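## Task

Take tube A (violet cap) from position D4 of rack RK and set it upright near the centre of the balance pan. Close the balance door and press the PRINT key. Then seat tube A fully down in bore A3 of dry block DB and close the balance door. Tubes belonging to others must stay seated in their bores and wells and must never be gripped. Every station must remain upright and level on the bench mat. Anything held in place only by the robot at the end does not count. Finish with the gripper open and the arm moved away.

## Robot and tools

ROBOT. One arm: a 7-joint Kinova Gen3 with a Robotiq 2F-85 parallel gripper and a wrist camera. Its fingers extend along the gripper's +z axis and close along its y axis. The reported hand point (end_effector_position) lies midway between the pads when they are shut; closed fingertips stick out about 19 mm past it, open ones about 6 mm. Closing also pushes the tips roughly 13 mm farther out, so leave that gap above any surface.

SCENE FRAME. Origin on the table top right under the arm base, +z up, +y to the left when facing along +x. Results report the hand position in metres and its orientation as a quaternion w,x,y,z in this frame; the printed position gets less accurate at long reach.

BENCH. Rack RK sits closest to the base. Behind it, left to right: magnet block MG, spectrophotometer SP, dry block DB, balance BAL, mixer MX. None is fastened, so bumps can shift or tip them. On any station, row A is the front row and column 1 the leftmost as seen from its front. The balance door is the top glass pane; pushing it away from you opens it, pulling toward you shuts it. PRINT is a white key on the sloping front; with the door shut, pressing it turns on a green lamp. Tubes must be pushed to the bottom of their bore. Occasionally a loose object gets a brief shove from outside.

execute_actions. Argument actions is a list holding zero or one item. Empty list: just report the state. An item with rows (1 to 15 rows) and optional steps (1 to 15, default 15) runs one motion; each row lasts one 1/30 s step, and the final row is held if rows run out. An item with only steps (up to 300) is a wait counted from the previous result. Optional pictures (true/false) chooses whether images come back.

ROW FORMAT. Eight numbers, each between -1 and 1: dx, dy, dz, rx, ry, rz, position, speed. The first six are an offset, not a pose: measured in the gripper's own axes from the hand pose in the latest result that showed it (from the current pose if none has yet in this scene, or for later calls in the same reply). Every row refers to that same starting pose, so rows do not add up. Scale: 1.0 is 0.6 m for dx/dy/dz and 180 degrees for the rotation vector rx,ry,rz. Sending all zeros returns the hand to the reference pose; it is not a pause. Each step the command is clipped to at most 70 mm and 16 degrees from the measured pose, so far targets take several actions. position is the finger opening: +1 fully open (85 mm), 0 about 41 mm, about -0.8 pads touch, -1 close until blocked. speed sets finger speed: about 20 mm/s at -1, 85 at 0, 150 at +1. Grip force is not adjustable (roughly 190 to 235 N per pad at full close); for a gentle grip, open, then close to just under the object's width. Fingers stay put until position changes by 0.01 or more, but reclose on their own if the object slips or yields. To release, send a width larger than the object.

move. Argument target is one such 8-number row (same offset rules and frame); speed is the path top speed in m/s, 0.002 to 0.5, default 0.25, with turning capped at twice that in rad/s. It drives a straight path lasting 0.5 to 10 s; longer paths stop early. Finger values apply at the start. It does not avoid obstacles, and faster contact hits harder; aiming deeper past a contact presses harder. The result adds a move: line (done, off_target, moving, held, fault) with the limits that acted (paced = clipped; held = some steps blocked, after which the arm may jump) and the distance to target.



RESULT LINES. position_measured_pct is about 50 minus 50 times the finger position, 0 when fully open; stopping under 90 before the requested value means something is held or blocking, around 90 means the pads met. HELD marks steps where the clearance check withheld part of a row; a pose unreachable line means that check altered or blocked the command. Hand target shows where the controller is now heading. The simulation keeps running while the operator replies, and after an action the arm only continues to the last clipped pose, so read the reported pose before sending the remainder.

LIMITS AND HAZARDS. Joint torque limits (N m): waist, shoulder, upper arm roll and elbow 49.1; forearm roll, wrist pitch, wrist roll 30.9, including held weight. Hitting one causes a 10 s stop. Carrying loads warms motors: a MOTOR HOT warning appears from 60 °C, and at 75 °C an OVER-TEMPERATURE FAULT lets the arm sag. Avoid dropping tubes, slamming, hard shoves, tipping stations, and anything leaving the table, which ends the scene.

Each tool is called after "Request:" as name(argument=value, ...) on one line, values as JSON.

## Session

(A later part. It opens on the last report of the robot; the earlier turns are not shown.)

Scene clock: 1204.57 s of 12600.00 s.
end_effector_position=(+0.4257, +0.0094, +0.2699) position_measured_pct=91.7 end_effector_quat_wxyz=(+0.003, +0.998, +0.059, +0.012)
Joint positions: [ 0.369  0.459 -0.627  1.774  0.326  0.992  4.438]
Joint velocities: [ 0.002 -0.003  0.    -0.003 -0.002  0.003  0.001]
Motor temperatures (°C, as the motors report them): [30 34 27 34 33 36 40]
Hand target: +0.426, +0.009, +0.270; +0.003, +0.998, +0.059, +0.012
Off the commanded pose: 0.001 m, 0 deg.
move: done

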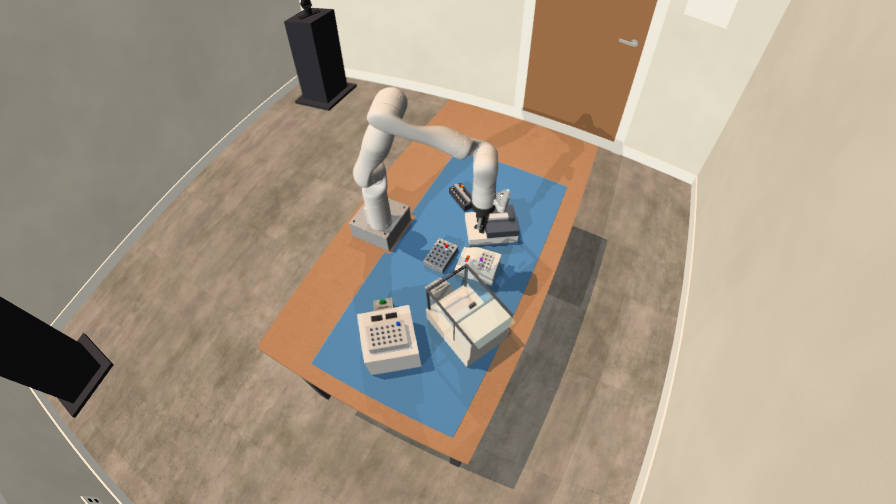

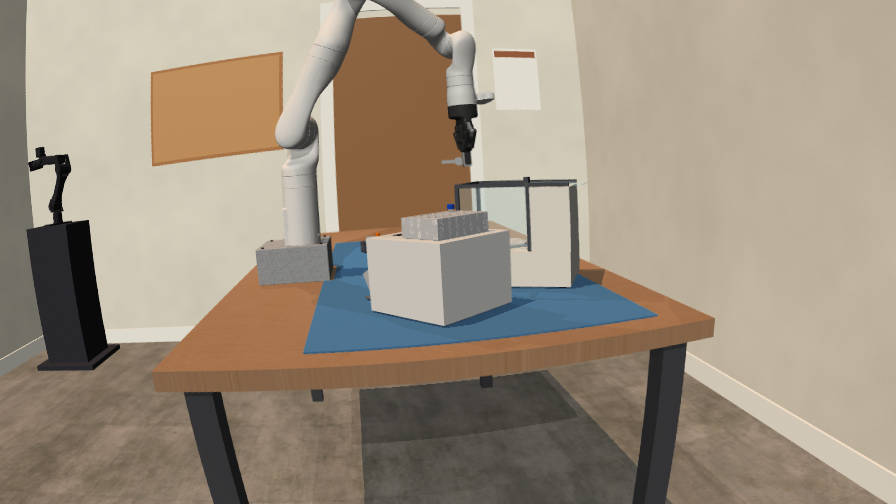

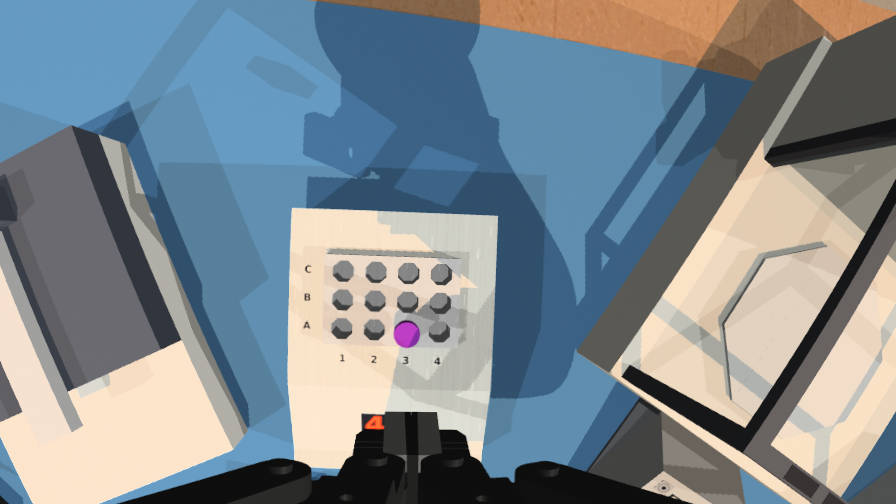

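Request:
move(target=[0.113,0.458,0,0,-0.008,0.19,-1,0], speed=0.2)

Scene clock: 1210.77 s of 12600.00 s.
end_effector_position=(+0.5264, -0.2544, +0.2742) position_measured_pct=91.7 end_effector_quat_wxyz=(-0.000, +0.972, -0.237, +0.000)
Joint positions: [ 0.604  0.775 -0.396  1.126  0.284  1.295  4.46 ]
Joint velocities: [-0.002  0.011 -0.    -0.009  0.     0.006 -0.001]
Motor temperatures (°C, as the motors report them): [30 34 27 34 33 36 40]
Hand target: +0.526, -0.254, +0.274; -0.001, +0.972, -0.237, -0.000
Off the commanded pose: 0.002 m, 0 deg.
move: done

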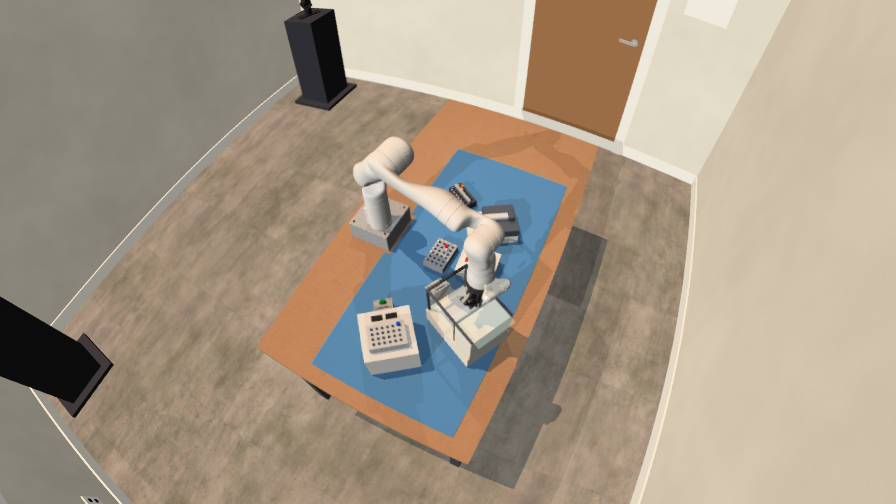

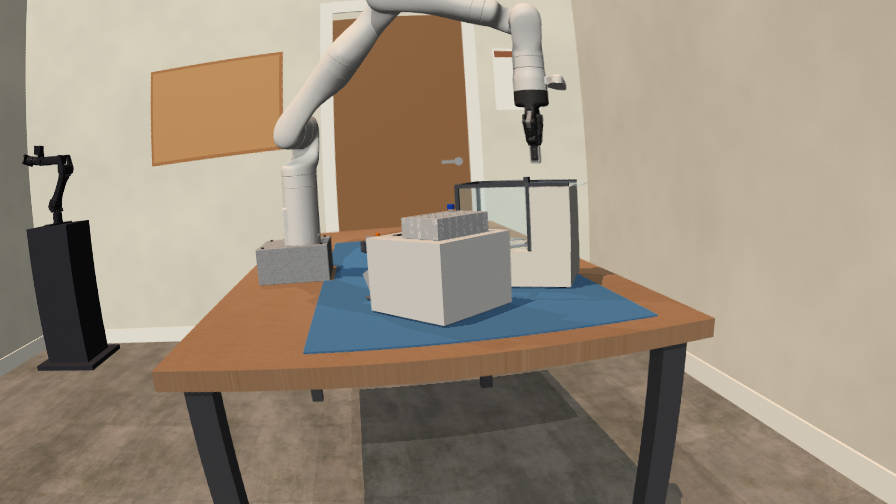

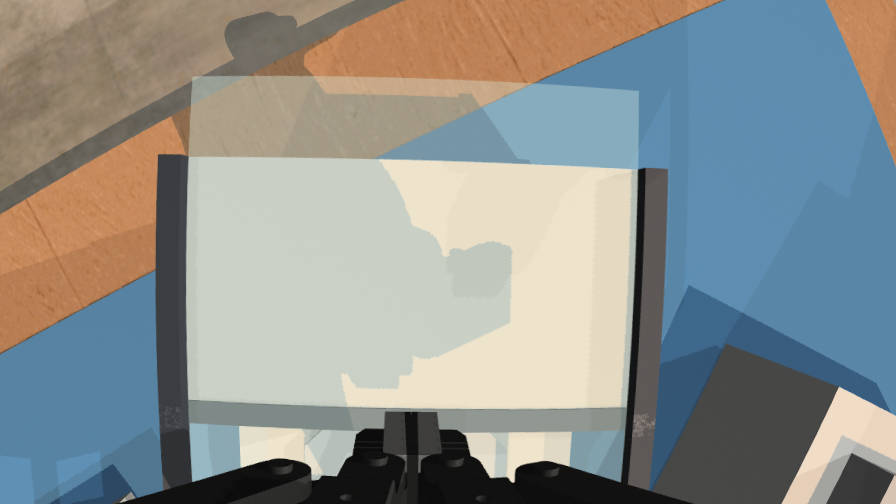

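Request:
move(target=[0.006,0.002,0.06,0,0,0,-1,0], speed=0.03)

Request:
zoom_image(camera="cam_low", region=[440,120,620,230])

Scene clock: 1215.83 s of 12600.00 s.
end_effector_position=(+0.5291, -0.2571, +0.2383) position_measured_pct=91.7 end_effector_quat_wxyz=(-0.000, +0.972, -0.237, +0.000)
Joint positions: [ 0.605  0.816 -0.389  1.166  0.298  1.216  4.451]
Joint velocities: [-0.     0.001  0.002  0.     0.001 -0.001 -0.   ]
Motor temperatures (°C, as the motors report them): [30 34 27 34 33 36 40]
Hand target: +0.529, -0.257, +0.238; -0.000, +0.972, -0.237, +0.000
Off the commanded pose: 0.000 m, 0 deg.
move: done

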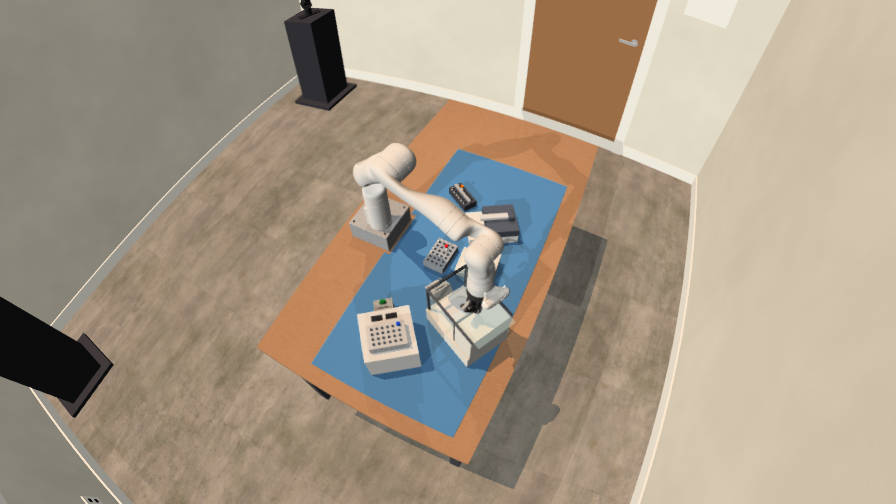

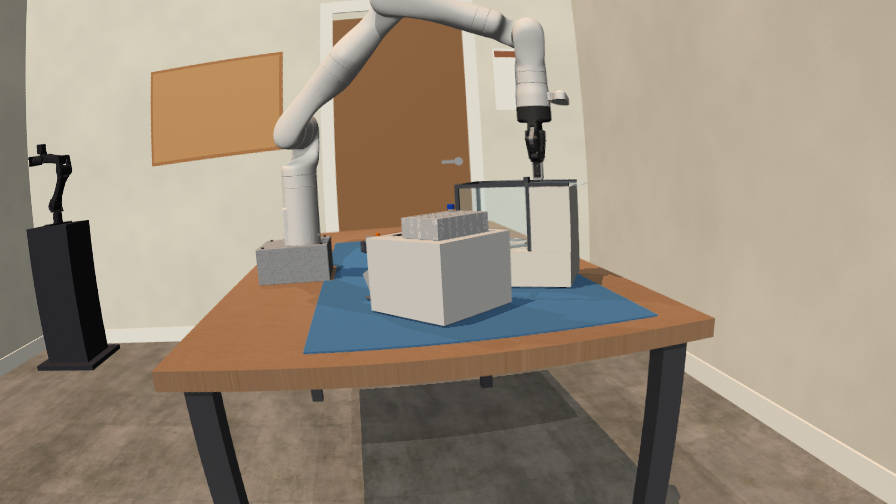

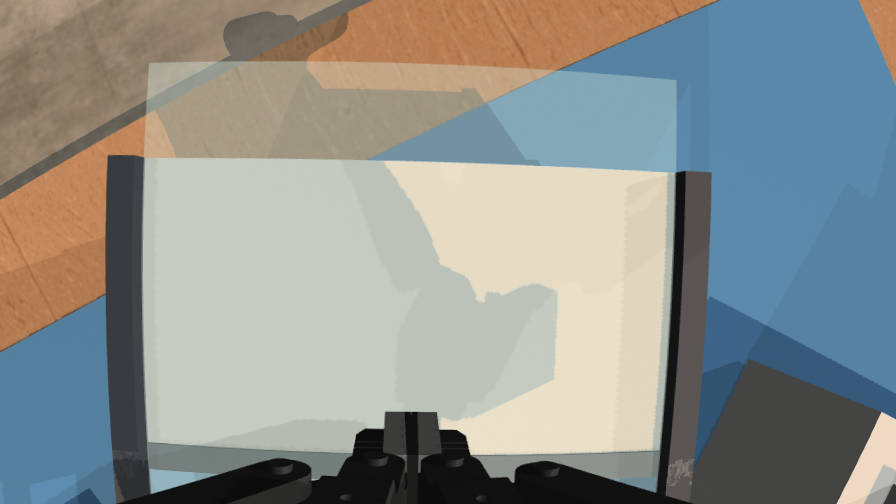

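Region (440, 120, 620, 230) of cam_low's 896x504 image, scaled by 2.800, with more detail than that image has.

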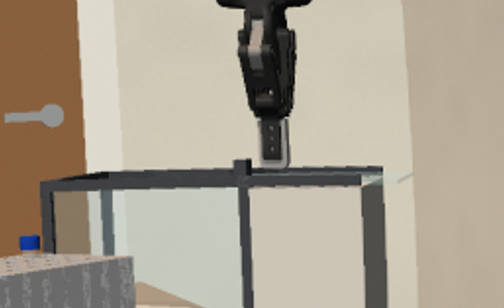

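Request:
move(target=[-0.195,0,0,0,0,0,-1,0], speed=0.035)

Request:
move(target=[-0.022,0,0,0,0,0,-1,0], speed=0.008)

Scene clock: 1222.60 s of 12600.00 s.
end_effector_position=(+0.4259, -0.2039, +0.2382) position_measured_pct=91.7 end_effector_quat_wxyz=(-0.000, +0.971, -0.237, +0.001)
Joint positions: [ 0.678  0.576 -0.423  1.644  0.272  0.981  4.389]
Joint velocities: [ 0.001 -0.004  0.     0.006 -0.001 -0.004 -0.001]
Motor temperatures (°C, as the motors report them): [30 34 27 34 33 36 40]
Hand target: +0.425, -0.204, +0.238; -0.000, +0.971, -0.237, +0.000
Off the commanded pose: 0.001 m, 0 deg.
move: done

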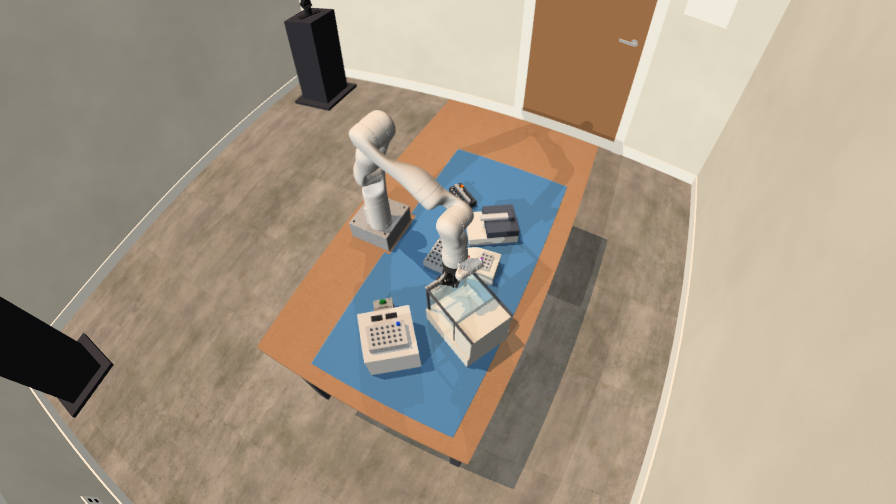

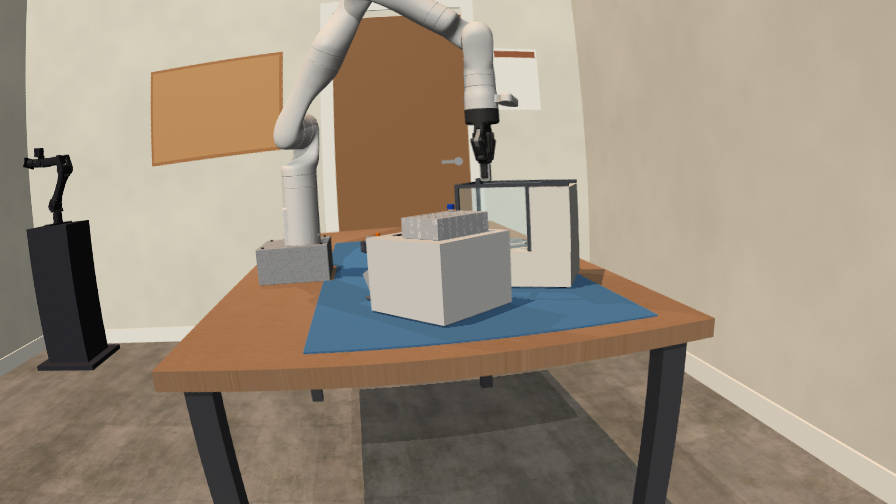

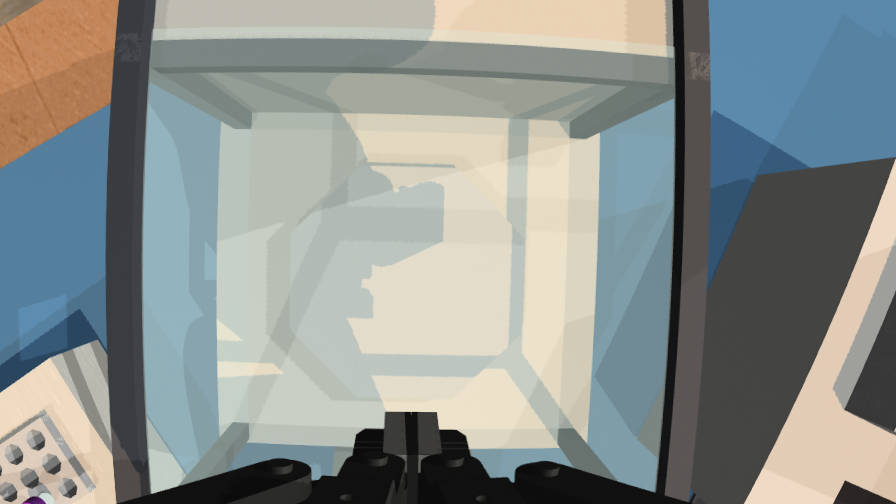

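Scene clock: 1224.47 s of 12600.00 s.
end_effector_position=(+0.4164, -0.1990, +0.2387) position_measured_pct=91.7 end_effector_quat_wxyz=(+0.000, +0.971, -0.237, +0.004)
Joint positions: [ 0.685  0.551 -0.427  1.688  0.268  0.955  4.385]
Joint velocities: [ 0.001 -0.002  0.     0.001  0.    -0.001  0.   ]
Motor temperatures (°C, as the motors report them): [30 34 27 34 33 36 40]
Hand target: +0.414, -0.198, +0.238; -0.000, +0.971, -0.237, +0.001
Off the commanded pose: 0.003 m, 0 deg.
move: done

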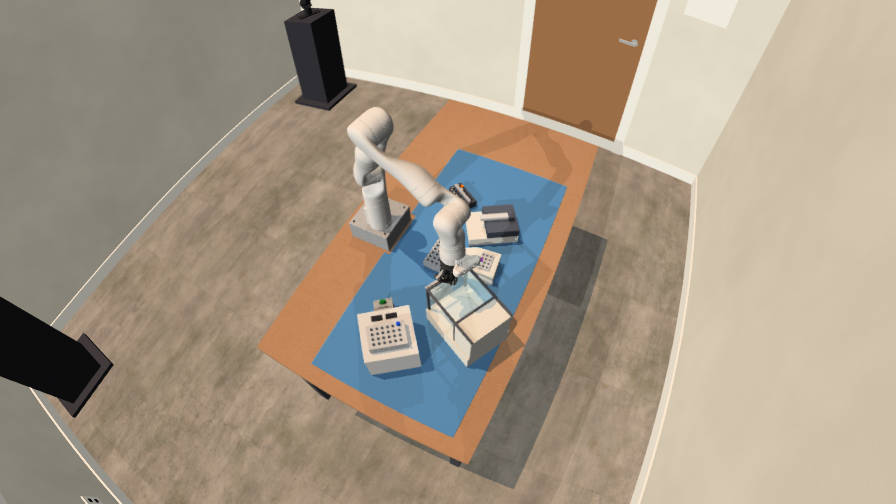

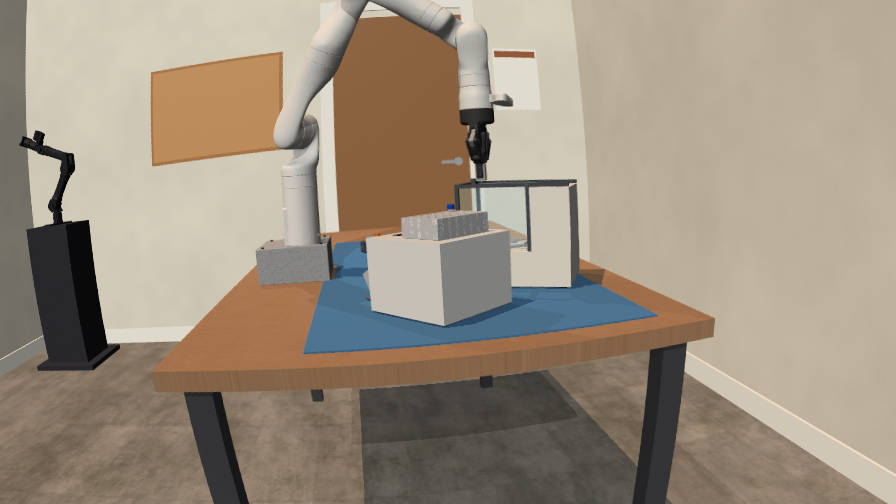

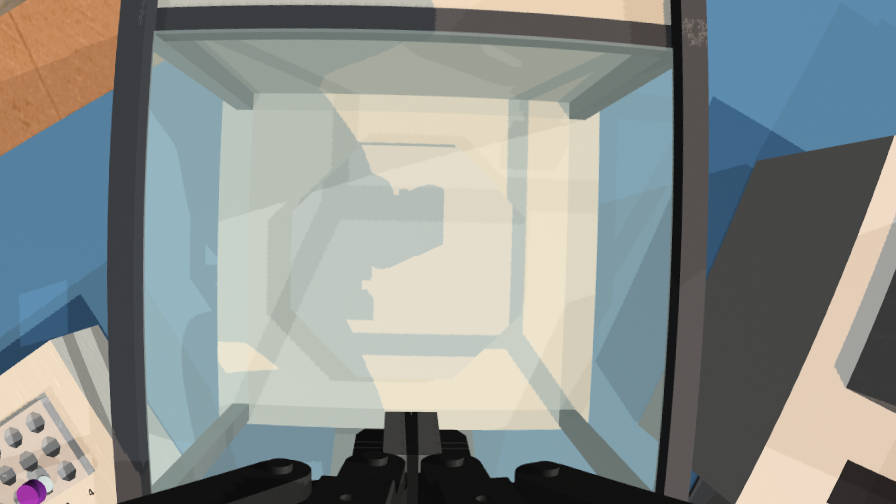

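Stalled at the same closed position. Back off and rise.

Request:
move(target=[0.01,0,0,0,0,0,-1,0], speed=0.02)

Request:
move(target=[-0.1,0,-0.15,0,0,0,-1,0], speed=0.15)

Request:
zoom_image(camera="cam_high", region=[340,170,560,390])

Scene clock: 1228.80 s of 12600.00 s.
end_effector_position=(+0.4216, -0.2017, +0.2389) position_measured_pct=91.7 end_effector_quat_wxyz=(+0.000, +0.971, -0.237, +0.004)
Joint positions: [ 0.682  0.562 -0.425  1.667  0.27   0.965  4.387]
Joint velocities: [-0.001  0.003  0.    -0.004  0.     0.002  0.   ]
Motor temperatures (°C, as the motors report them): [30 34 27 34 33 36 40]
Hand target: +0.422, -0.202, +0.239; +0.000, +0.971, -0.237, +0.004
Off the commanded pose: 0.000 m, 0 deg.
move: done

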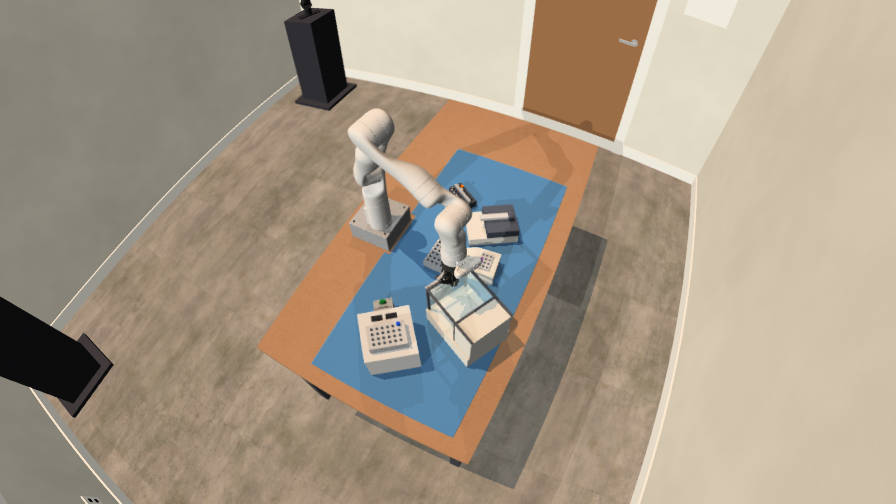

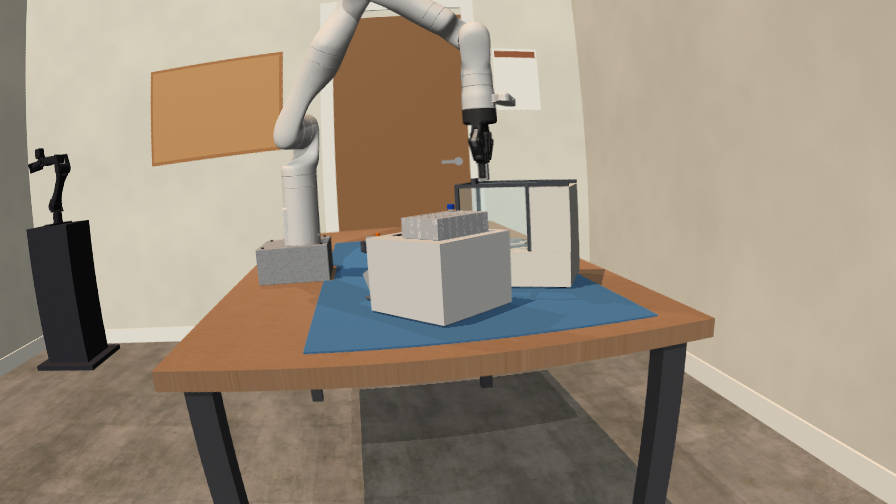

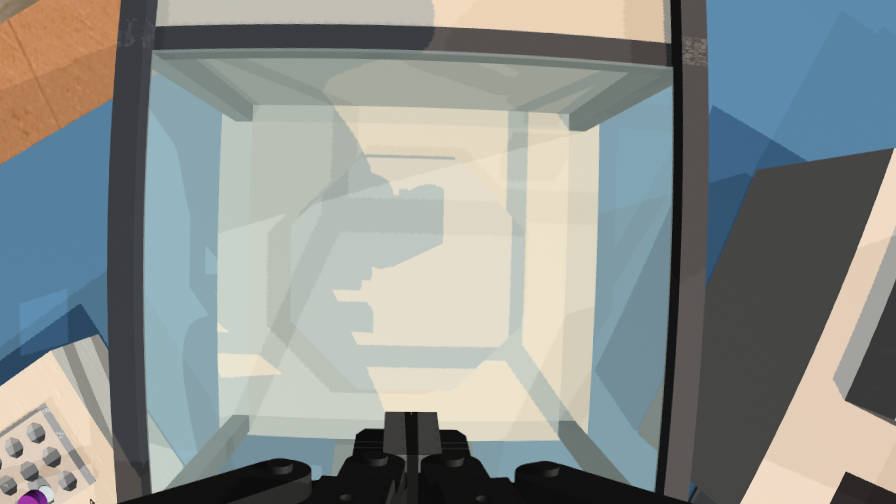

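Scene clock: 1230.00 s of 12600.00 s.
end_effector_position=(+0.3674, -0.1738, +0.3278) position_measured_pct=91.7 end_effector_quat_wxyz=(-0.000, +0.971, -0.237, +0.004)
Joint positions: [ 0.747  0.326 -0.475  1.717  0.162  1.132  4.451]
Joint velocities: [ 0.002 -0.006 -0.001 -0.002 -0.003  0.003  0.002]
Motor temperatures (°C, as the motors report them): [30 34 27 34 33 36 40]
Hand target: +0.367, -0.174, +0.328; +0.000, +0.971, -0.237, +0.004
Off the commanded pose: 0.001 m, 0 deg.
move: done

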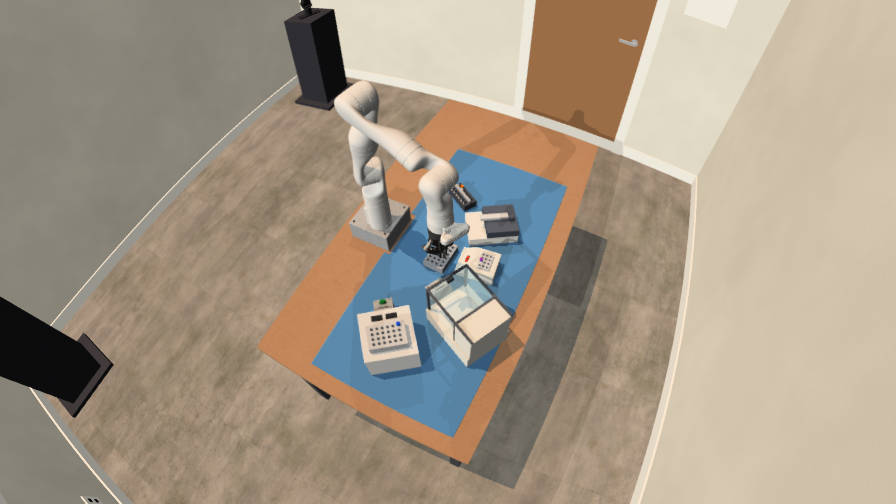

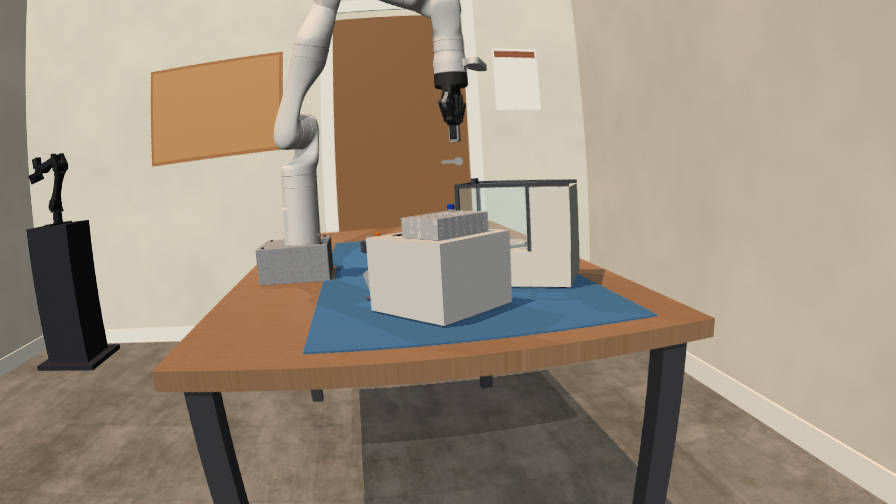

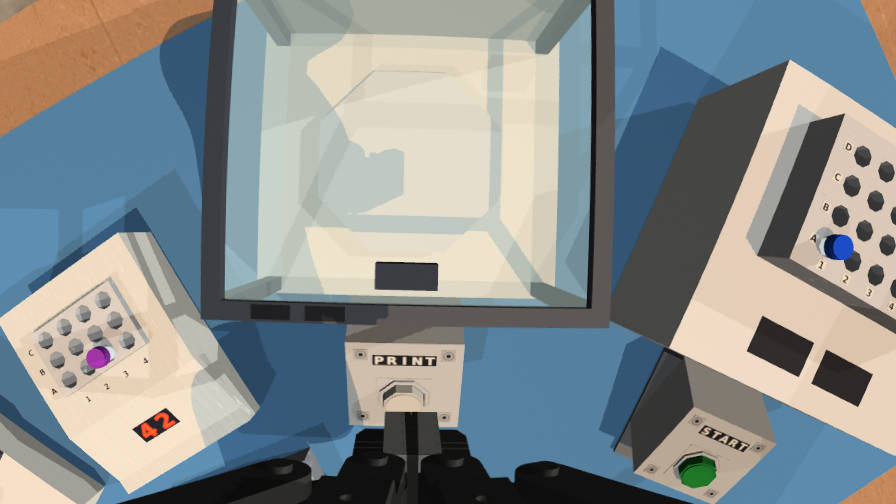

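Region (340, 170, 560, 390) of cam_high's 896x504 image, scaled by 2.291, with more detail than that image has.

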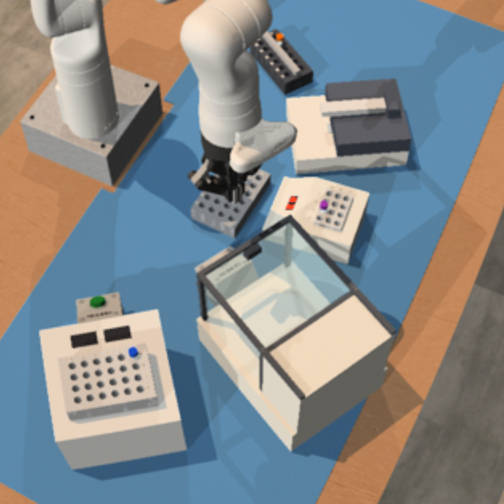

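Request:
zoom_image(camera="cam_wrist", region=[190,240,620,430])

Region (190, 240, 620, 430) of cam_wrist's 896x504 image, scaled by 1.172; it fills the top 223 rows of this view, and the rest is white.

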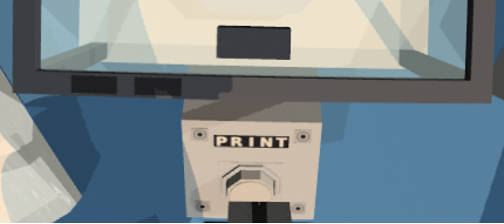

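Request:
finished_scene(scene=1)

The scene is finished: the task was done.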